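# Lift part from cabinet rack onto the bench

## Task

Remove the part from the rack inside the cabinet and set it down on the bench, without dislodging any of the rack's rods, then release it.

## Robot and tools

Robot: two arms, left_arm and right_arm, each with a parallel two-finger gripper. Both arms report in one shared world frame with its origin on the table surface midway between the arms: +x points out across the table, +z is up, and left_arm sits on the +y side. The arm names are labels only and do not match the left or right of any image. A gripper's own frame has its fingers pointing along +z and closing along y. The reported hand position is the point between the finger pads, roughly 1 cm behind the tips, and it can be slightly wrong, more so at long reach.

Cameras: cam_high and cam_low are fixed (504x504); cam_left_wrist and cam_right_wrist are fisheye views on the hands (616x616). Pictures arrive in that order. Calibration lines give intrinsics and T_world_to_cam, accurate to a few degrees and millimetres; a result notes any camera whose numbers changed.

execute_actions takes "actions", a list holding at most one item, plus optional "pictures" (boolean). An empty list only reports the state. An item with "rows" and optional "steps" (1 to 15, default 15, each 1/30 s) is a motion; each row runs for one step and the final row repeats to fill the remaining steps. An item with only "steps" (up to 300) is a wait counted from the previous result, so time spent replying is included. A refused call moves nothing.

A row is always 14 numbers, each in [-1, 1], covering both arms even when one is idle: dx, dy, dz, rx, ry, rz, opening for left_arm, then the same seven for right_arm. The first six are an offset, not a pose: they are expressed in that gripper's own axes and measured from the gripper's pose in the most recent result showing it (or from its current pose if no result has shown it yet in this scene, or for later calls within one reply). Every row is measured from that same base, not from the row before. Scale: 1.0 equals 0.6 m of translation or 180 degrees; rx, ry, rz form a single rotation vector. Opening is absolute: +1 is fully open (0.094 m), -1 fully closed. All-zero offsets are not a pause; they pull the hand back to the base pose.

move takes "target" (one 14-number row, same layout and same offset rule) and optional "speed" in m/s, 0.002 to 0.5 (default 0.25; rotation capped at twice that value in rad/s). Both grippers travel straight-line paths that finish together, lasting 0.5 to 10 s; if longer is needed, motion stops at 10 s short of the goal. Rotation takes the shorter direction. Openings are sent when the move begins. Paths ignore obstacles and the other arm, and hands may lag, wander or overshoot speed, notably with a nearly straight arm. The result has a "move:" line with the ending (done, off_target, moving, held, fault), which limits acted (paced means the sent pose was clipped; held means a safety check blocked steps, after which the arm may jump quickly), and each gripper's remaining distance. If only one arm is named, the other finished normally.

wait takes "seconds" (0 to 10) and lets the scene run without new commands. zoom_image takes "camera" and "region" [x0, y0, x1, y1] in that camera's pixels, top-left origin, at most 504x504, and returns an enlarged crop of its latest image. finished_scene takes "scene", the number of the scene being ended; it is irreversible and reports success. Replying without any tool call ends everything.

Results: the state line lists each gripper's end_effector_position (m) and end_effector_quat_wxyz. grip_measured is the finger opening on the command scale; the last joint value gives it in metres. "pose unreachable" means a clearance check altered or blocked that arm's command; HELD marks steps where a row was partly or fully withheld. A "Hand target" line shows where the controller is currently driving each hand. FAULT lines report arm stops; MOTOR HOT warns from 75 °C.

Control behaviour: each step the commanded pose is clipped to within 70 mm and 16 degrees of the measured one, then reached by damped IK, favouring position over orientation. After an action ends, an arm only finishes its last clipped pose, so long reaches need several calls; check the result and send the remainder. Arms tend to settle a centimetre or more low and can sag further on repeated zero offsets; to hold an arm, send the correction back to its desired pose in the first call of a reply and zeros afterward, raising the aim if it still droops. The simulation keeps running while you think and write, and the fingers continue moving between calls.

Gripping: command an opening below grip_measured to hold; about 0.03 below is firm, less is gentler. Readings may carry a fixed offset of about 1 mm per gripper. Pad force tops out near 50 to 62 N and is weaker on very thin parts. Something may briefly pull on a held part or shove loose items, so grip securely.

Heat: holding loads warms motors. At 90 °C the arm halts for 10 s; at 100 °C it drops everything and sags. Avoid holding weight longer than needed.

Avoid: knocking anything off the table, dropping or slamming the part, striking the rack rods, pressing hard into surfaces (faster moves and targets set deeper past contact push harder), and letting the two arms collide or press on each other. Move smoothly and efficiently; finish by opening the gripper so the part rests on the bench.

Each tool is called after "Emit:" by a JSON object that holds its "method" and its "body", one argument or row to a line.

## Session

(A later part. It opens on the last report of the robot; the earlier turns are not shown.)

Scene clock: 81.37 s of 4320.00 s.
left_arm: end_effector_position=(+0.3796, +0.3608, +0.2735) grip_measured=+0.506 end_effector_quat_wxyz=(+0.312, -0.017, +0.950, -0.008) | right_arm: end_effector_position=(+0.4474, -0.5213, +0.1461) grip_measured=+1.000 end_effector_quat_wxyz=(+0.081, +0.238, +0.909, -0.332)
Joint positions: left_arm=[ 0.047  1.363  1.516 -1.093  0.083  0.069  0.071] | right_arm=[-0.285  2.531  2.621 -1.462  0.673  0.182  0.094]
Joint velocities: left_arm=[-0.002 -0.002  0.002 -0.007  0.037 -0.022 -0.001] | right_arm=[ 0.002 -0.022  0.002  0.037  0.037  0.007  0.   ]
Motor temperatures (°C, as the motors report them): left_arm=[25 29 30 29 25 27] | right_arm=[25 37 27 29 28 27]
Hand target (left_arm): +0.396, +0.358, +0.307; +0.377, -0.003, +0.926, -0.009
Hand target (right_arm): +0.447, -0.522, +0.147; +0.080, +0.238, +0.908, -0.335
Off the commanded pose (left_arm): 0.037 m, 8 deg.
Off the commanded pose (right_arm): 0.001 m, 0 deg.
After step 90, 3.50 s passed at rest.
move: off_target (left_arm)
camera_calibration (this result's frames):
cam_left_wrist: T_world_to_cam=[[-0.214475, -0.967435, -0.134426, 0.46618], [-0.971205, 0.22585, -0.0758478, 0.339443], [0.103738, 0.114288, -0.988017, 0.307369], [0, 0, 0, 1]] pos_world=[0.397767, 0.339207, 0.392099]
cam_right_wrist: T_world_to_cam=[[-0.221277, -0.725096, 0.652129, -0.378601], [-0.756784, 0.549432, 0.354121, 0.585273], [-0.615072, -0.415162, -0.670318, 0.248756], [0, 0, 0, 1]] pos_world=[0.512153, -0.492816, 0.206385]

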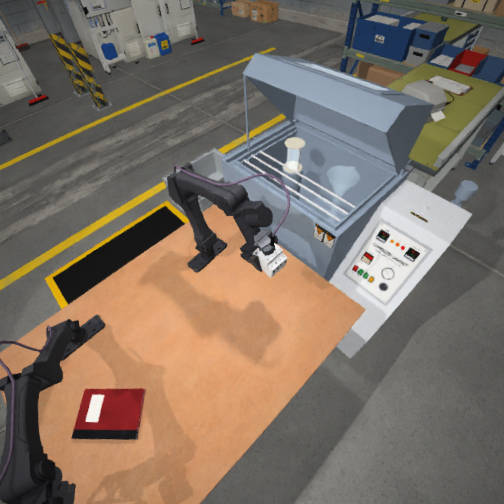

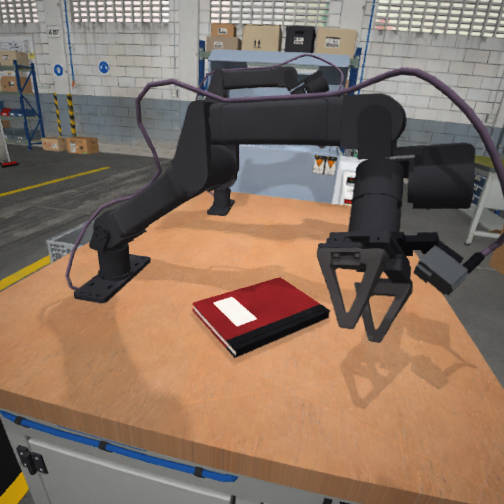

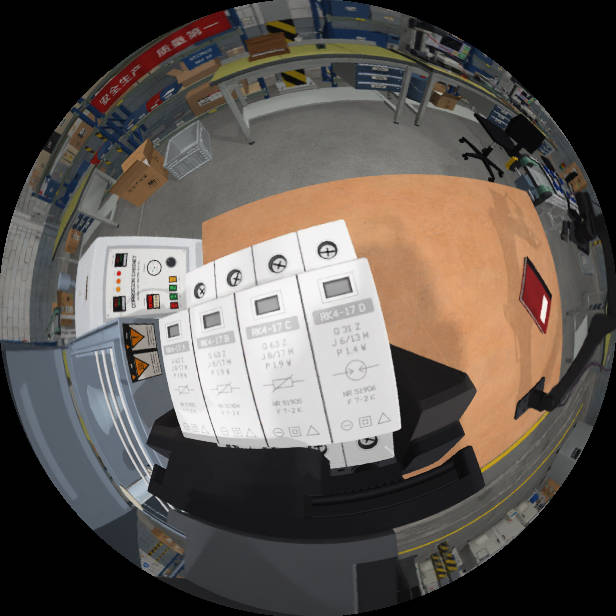

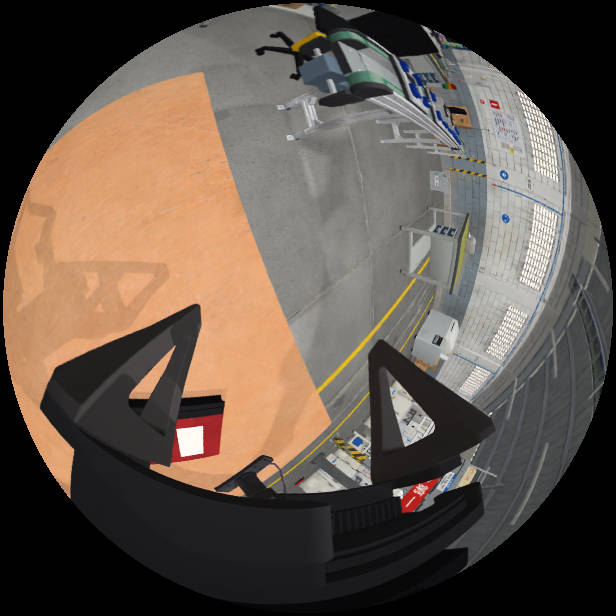

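Emit:
{"method": "move", "body": {
  "target": [0.188,0,0.255,0,-0.06,0,0.3,0,0,0,0,0,0,1],
  "speed": 0.15
}}

Scene clock: 87.27 s of 4320.00 s.
left_arm: end_effector_position=(+0.3590, +0.3580, +0.0642) grip_measured=+0.506 end_effector_quat_wxyz=(+0.351, -0.020, +0.936, -0.005) | right_arm: end_effector_position=(+0.4477, -0.5206, +0.1455) grip_measured=+1.000 end_effector_quat_wxyz=(+0.081, +0.238, +0.910, -0.329)
Joint positions: left_arm=[ 0.047  1.258  0.53  -0.129  0.083  0.059  0.071] | right_arm=[-0.285  2.531  2.621 -1.462  0.667  0.182  0.094]
Joint velocities: left_arm=[ 0.002  0.002  0.012 -0.066 -0.007  0.007 -0.   ] | right_arm=[ 0.007 -0.002  0.007 -0.007  0.007 -0.037  0.   ]
Motor temperatures (°C, as the motors report them): left_arm=[25 29 30 30 25 27] | right_arm=[25 37 27 29 28 27]
Hand target (left_arm): +0.378, +0.357, +0.085; +0.399, -0.017, +0.917, -0.006
Hand target (right_arm): +0.447, -0.521, +0.146; +0.081, +0.238, +0.909, -0.332
Off the commanded pose (left_arm): 0.028 m, 6 deg.
Off the commanded pose (right_arm): 0.001 m, 0 deg.
After step 90, 0.70 s passed at rest.
move: off_target (left_arm)
camera_calibration (this result's frames):
cam_left_wrist: T_world_to_cam=[[-0.195028, -0.968426, -0.15529, 0.425603], [-0.963483, 0.218787, -0.154378, 0.308964], [0.18348, 0.119512, -0.975732, 0.0717007], [0, 0, 0, 1]] pos_world=[0.36753, 0.335999, 0.18375]
cam_right_wrist: T_world_to_cam=[[-0.221393, -0.72887, 0.647868, -0.37888], [-0.757912, 0.546654, 0.356004, 0.584116], [-0.613641, -0.41221, -0.673445, 0.250198], [0, 0, 0, 1]] pos_world=[0.512359, -0.49233, 0.206011]

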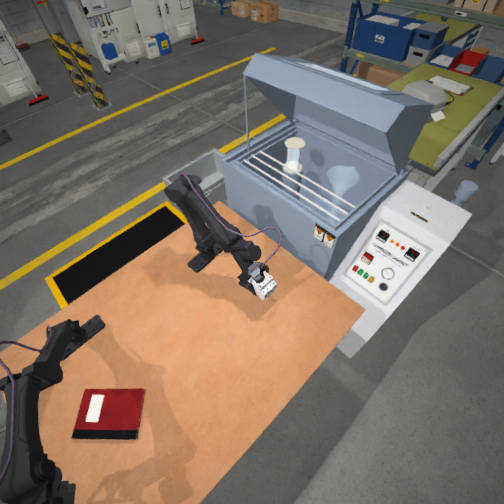

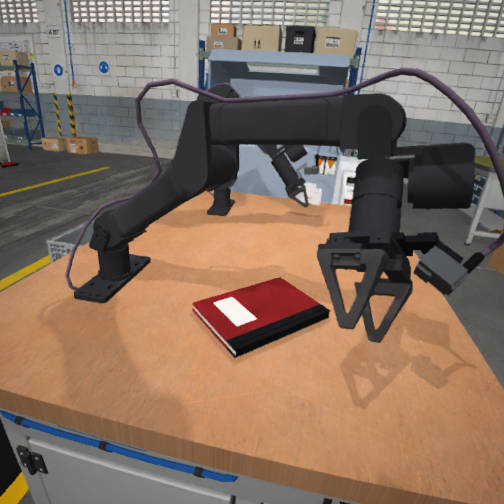

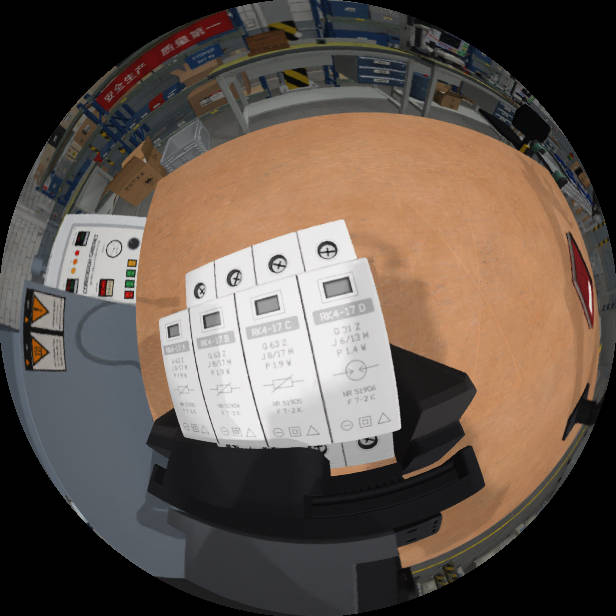

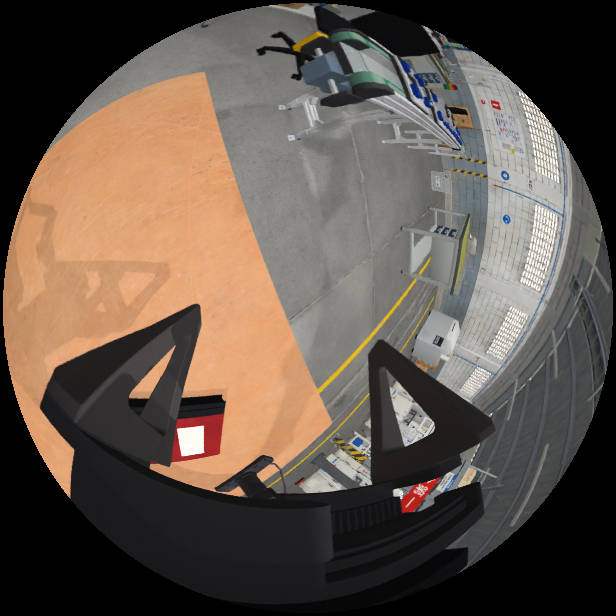

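Emit:
{"method": "move", "body": {
  "target": [0.005,0,0.005,0,-0.03,0,0.3,0,0,0,0,0,0,1],
  "speed": 0.03
}}

Emit:
{"method": "zoom_image", "body": {
  "camera": "cam_low",
  "region": [260,150,350,230]
}}

Scene clock: 91.63 s of 4320.00 s.
left_arm: end_effector_position=(+0.3336, +0.3546, +0.0301) grip_measured=+0.506 end_effector_quat_wxyz=(+0.327, -0.021, +0.945, -0.008) | right_arm: end_effector_position=(+0.4480, -0.5199, +0.1449) grip_measured=+1.000 end_effector_quat_wxyz=(+0.081, +0.237, +0.911, -0.327)
Joint positions: left_arm=[ 0.047  1.259  0.41  -0.061  0.083  0.059  0.071] | right_arm=[-0.285  2.531  2.621 -1.462  0.662  0.182  0.094]
Joint velocities: left_arm=[ 0.012 -0.002  0.017  0.051  0.037 -0.037 -0.001] | right_arm=[-0.002  0.002 -0.002 -0.037 -0.022  0.051  0.   ]
Motor temperatures (°C, as the motors report them): left_arm=[25 29 30 31 25 27] | right_arm=[25 37 27 30 28 27]
Hand target (left_arm): +0.356, +0.358, +0.061; +0.394, -0.020, +0.919, -0.004
Hand target (right_arm): +0.448, -0.521, +0.145; +0.081, +0.238, +0.910, -0.329
Off the commanded pose (left_arm): 0.039 m, 8 deg.
Off the commanded pose (right_arm): 0.001 m, 0 deg.
move: off_target (left_arm)
camera_calibration (this result's frames):
cam_left_wrist: T_world_to_cam=[[-0.202634, -0.969439, -0.138303, 0.414481], [-0.970223, 0.21789, -0.105786, 0.281096], [0.132687, 0.112749, -0.984724, 0.063187], [0, 0, 0, 1]] pos_world=[0.34833, 0.333442, 0.149282]
cam_right_wrist: T_world_to_cam=[[-0.221492, -0.732372, 0.643873, -0.379131], [-0.758964, 0.544051, 0.357746, 0.583037], [-0.612303, -0.409438, -0.676347, 0.251546], [0, 0, 0, 1]] pos_world=[0.512552, -0.491874, 0.205665]

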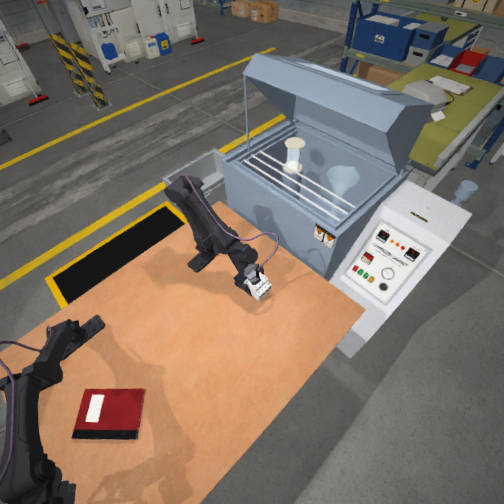

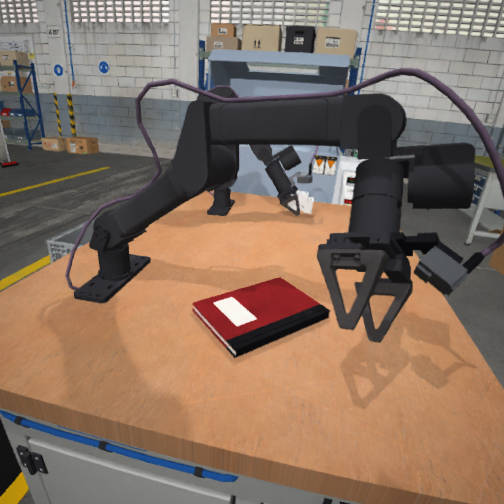

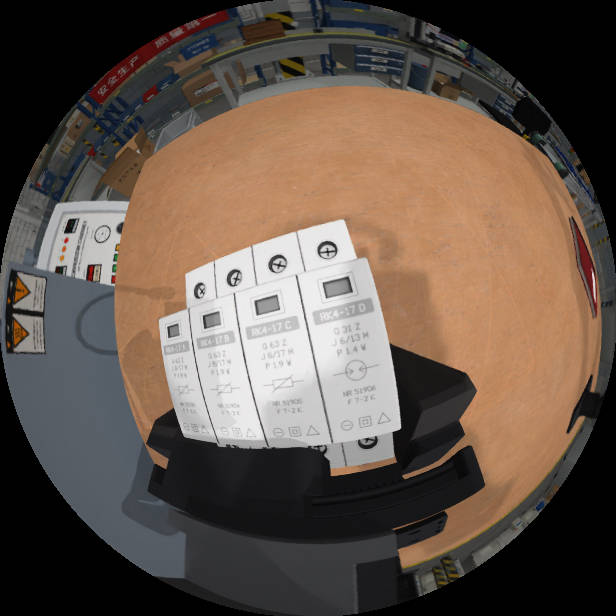

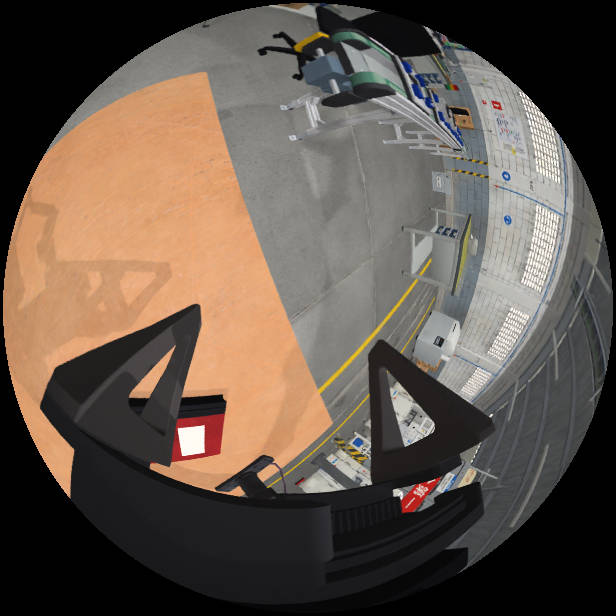

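Region (260, 150, 350, 230) of cam_low's 504x504 image, scaled by 5.600, with more detail than that image has.

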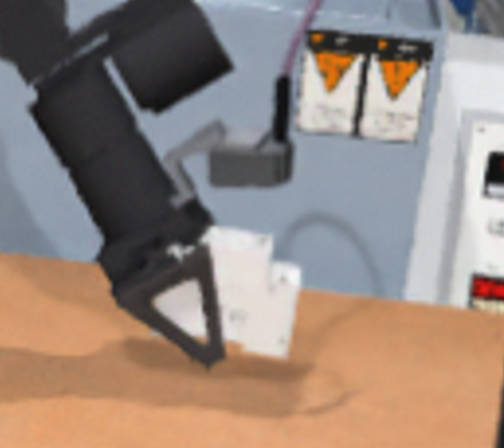

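Emit:
{"method": "move", "body": {
  "target": [-0.01,0,0.01,0,-0.07,0,0.3,0,0,0,0,0,0,1],
  "speed": 0.03
}}

Emit:
{"method": "zoom_image", "body": {
  "camera": "cam_low",
  "region": [260,150,350,230]
}}

Scene clock: 97.93 s of 4320.00 s.
left_arm: end_effector_position=(+0.3327, +0.3550, +0.0208) grip_measured=+0.506 end_effector_quat_wxyz=(+0.404, -0.017, +0.915, +0.002) | right_arm: end_effector_position=(+0.4483, -0.5191, +0.1443) grip_measured=+1.000 end_effector_quat_wxyz=(+0.081, +0.237, +0.912, -0.324)
Joint positions: left_arm=[0.047 1.262 0.217 0.302 0.08  0.06  0.071] | right_arm=[-0.285  2.531  2.621 -1.462  0.656  0.182  0.094]
Joint velocities: left_arm=[-0.017  0.017  0.007  0.139 -0.037  0.007 -0.001] | right_arm=[ 0.017 -0.007 -0.017  0.007 -0.051 -0.037  0.   ]
Motor temperatures (°C, as the motors report them): left_arm=[25 28 30 31 25 27] | right_arm=[25 37 27 30 28 27]
Hand target (left_arm): +0.342, +0.355, +0.029; +0.427, -0.021, +0.904, -0.005
Hand target (right_arm): +0.448, -0.520, +0.145; +0.081, +0.237, +0.911, -0.327
Off the commanded pose (left_arm): 0.013 m, 3 deg.
Off the commanded pose (right_arm): 0.001 m, 0 deg.
move: off_target (left_arm)
camera_calibration (this result's frames):
cam_left_wrist: T_world_to_cam=[[-0.174246, -0.965411, -0.193958, 0.403688], [-0.94035, 0.221587, -0.258148, 0.271026], [0.292198, 0.137407, -0.946435, -0.00859272], [0, 0, 0, 1]] pos_world=[0.327712, 0.33085, 0.140131]
cam_right_wrist: T_world_to_cam=[[-0.221588, -0.736101, 0.639573, -0.379389], [-0.76009, 0.541251, 0.359597, 0.581881], [-0.610869, -0.406451, -0.679439, 0.252991], [0, 0, 0, 1]] pos_world=[0.512758, -0.491384, 0.205296]

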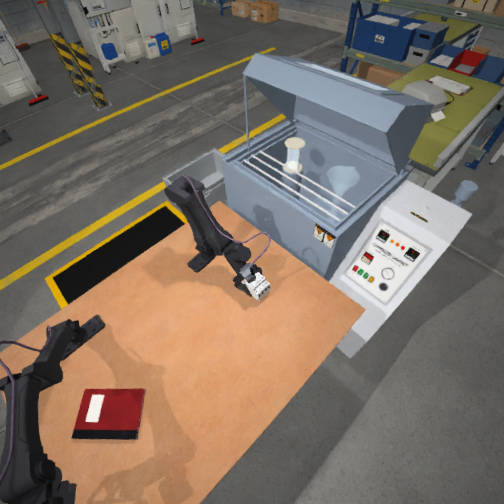

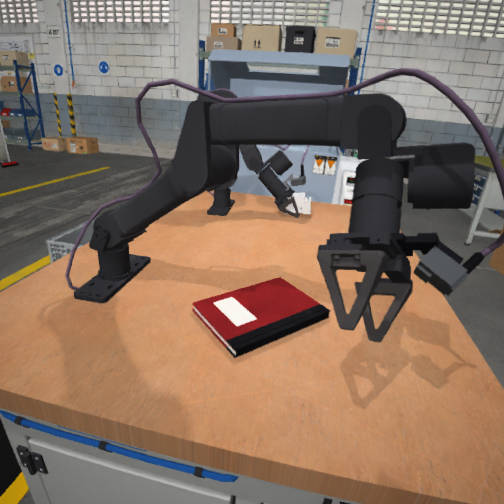

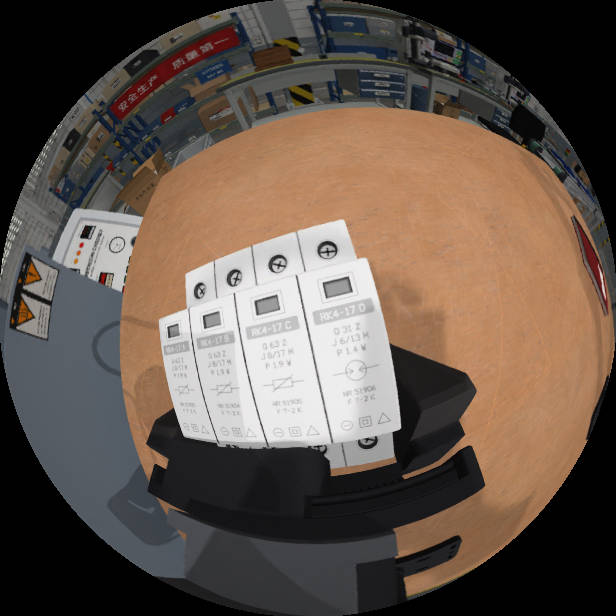

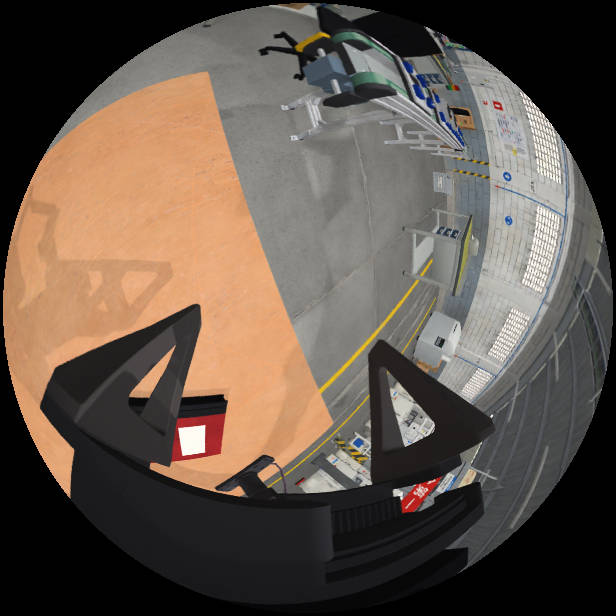

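Region (260, 150, 350, 230) of cam_low's 504x504 image, scaled by 5.600, with more detail than that image has.

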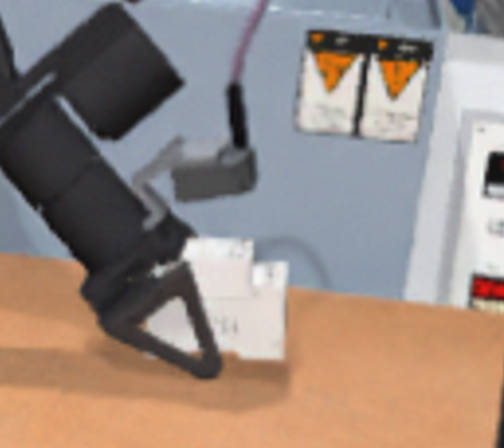

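Essentially down. Release, then retreat.

Emit:
{"method": "execute_actions", "body": {
  "actions": [
    {"rows":[[0,0,0,0,0,0,1,0,0,0,0,0,0,1]],"steps":15}
  ],
  "pictures": false
}}

Emit:
{"method": "move", "body": {
  "target": [0,0,-0.2,0,0,0,1,0,0,0,0,0,0,1]
}}

Scene clock: 100.83 s of 4320.00 s.
left_arm: end_effector_position=(+0.3332, +0.3550, +0.0208) grip_measured=+1.000 end_effector_quat_wxyz=(+0.405, -0.017, +0.914, +0.002) | right_arm: end_effector_position=(+0.4486, -0.5185, +0.1437) grip_measured=+1.000 end_effector_quat_wxyz=(+0.081, +0.237, +0.913, -0.322)
Joint positions: left_arm=[0.047 1.265 0.217 0.307 0.08  0.06  0.094] | right_arm=[-0.285  2.531  2.621 -1.462  0.651  0.182  0.094]
Joint velocities: left_arm=[-0.012 -0.002  0.002  0.007 -0.022  0.022  0.   ] | right_arm=[-0.007 -0.022 -0.017 -0.066 -0.022 -0.051  0.   ]
Motor temperatures (°C, as the motors report them): left_arm=[25 28 30 31 25 27] | right_arm=[25 37 27 30 28 27]
Hand target (left_arm): +0.333, +0.355, +0.021; +0.404, -0.017, +0.915, +0.002
Hand target (right_arm): +0.448, -0.519, +0.144; +0.081, +0.237, +0.912, -0.324
Off the commanded pose (left_arm): 0.001 m, 0 deg.
Off the commanded pose (right_arm): 0.001 m, 0 deg.
Steps of this call (steps 1 to 72: nothing new was sent; steps 73 to 87: all 15 steps of this action). Readings (end_effector_position):
73: left_arm (+0.3331, +0.3550, +0.0207) | right_arm (+0.4484, -0.5190, +0.1442)
74: left_arm (+0.3332, +0.3550, +0.0208) | right_arm (+0.4484, -0.5189, +0.1441)
76: left_arm (+0.3332, +0.3550, +0.0208) | right_arm (+0.4485, -0.5187, +0.1439)
80: left_arm (+0.3332, +0.3550, +0.0208) | right_arm (+0.4486, -0.5186, +0.1438)
87: the state above

Scene clock: 102.67 s of 4320.00 s.
left_arm: end_effector_position=(+0.2423, +0.3528, +0.0921) grip_measured=+1.000 end_effector_quat_wxyz=(+0.392, -0.021, +0.920, +0.004) | right_arm: end_effector_position=(+0.4490, -0.5177, +0.1431) grip_measured=+1.000 end_effector_quat_wxyz=(+0.082, +0.237, +0.914, -0.319)
Joint positions: left_arm=[ 0.151  0.431  0.333 -0.677  0.145  0.129  0.094] | right_arm=[-0.285  2.531  2.621 -1.462  0.646  0.182  0.094]
Joint velocities: left_arm=[-0.007 -0.002 -0.002 -0.081  0.007  0.051  0.   ] | right_arm=[ 0.012  0.002 -0.007 -0.022  0.007 -0.022  0.   ]
Motor temperatures (°C, as the motors report them): left_arm=[25 28 30 31 25 27] | right_arm=[25 37 27 30 28 27]
Hand target (left_arm): +0.242, +0.352, +0.103; +0.405, -0.016, +0.914, +0.003
Hand target (right_arm): +0.449, -0.518, +0.144; +0.081, +0.237, +0.913, -0.321
Off the commanded pose (left_arm): 0.010 m, 2 deg.
Off the commanded pose (right_arm): 0.001 m, 0 deg.
move: done
camera_calibration (this result's frames):
cam_left_wrist: T_world_to_cam=[[-0.171039, -0.966773, -0.189991, 0.399004], [-0.948334, 0.213838, -0.234383, 0.207409], [0.267222, 0.140086, -0.953398, 0.0913342], [0, 0, 0, 1]] pos_world=[0.240532, 0.328599, 0.211498]
cam_right_wrist: T_world_to_cam=[[-0.22174, -0.743, 0.631491, -0.379843], [-0.762192, 0.535994, 0.363006, 0.579723], [-0.608189, -0.400825, -0.685161, 0.255694], [0, 0, 0, 1]] pos_world=[0.513144, -0.490463, 0.204616]

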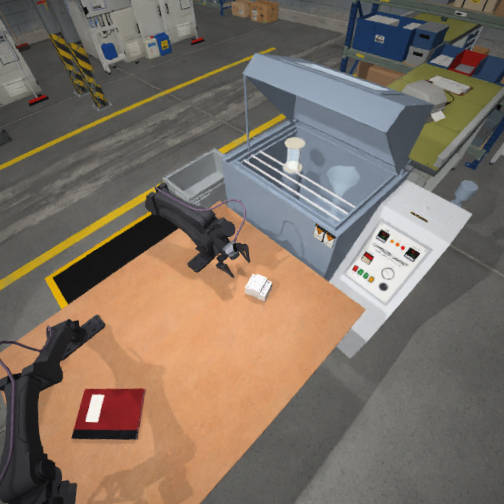

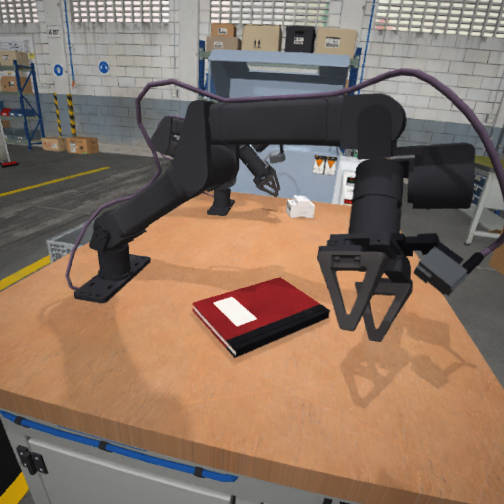

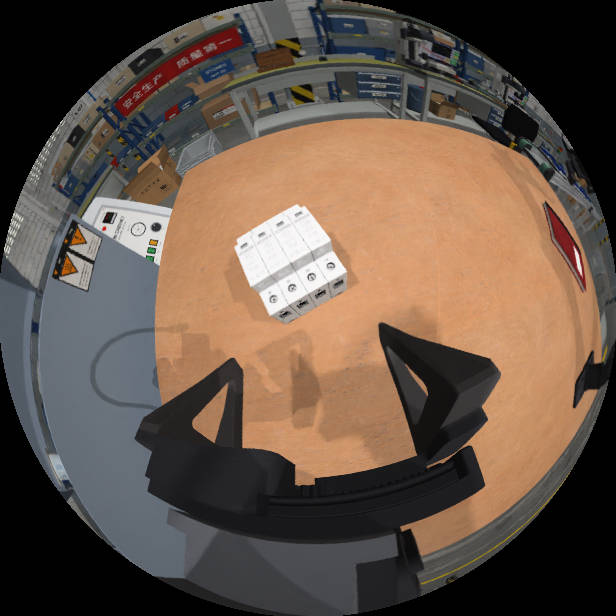

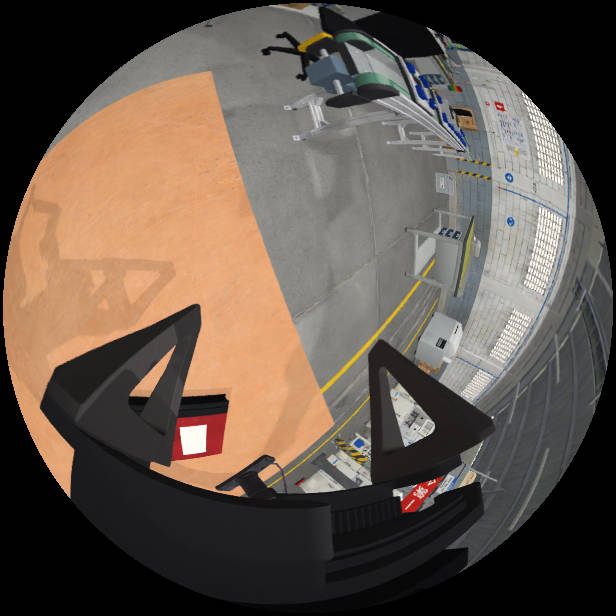

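Emit:
{"method": "finished_scene", "body": {
  "scene": 1
}}

The scene is finished: the task was done.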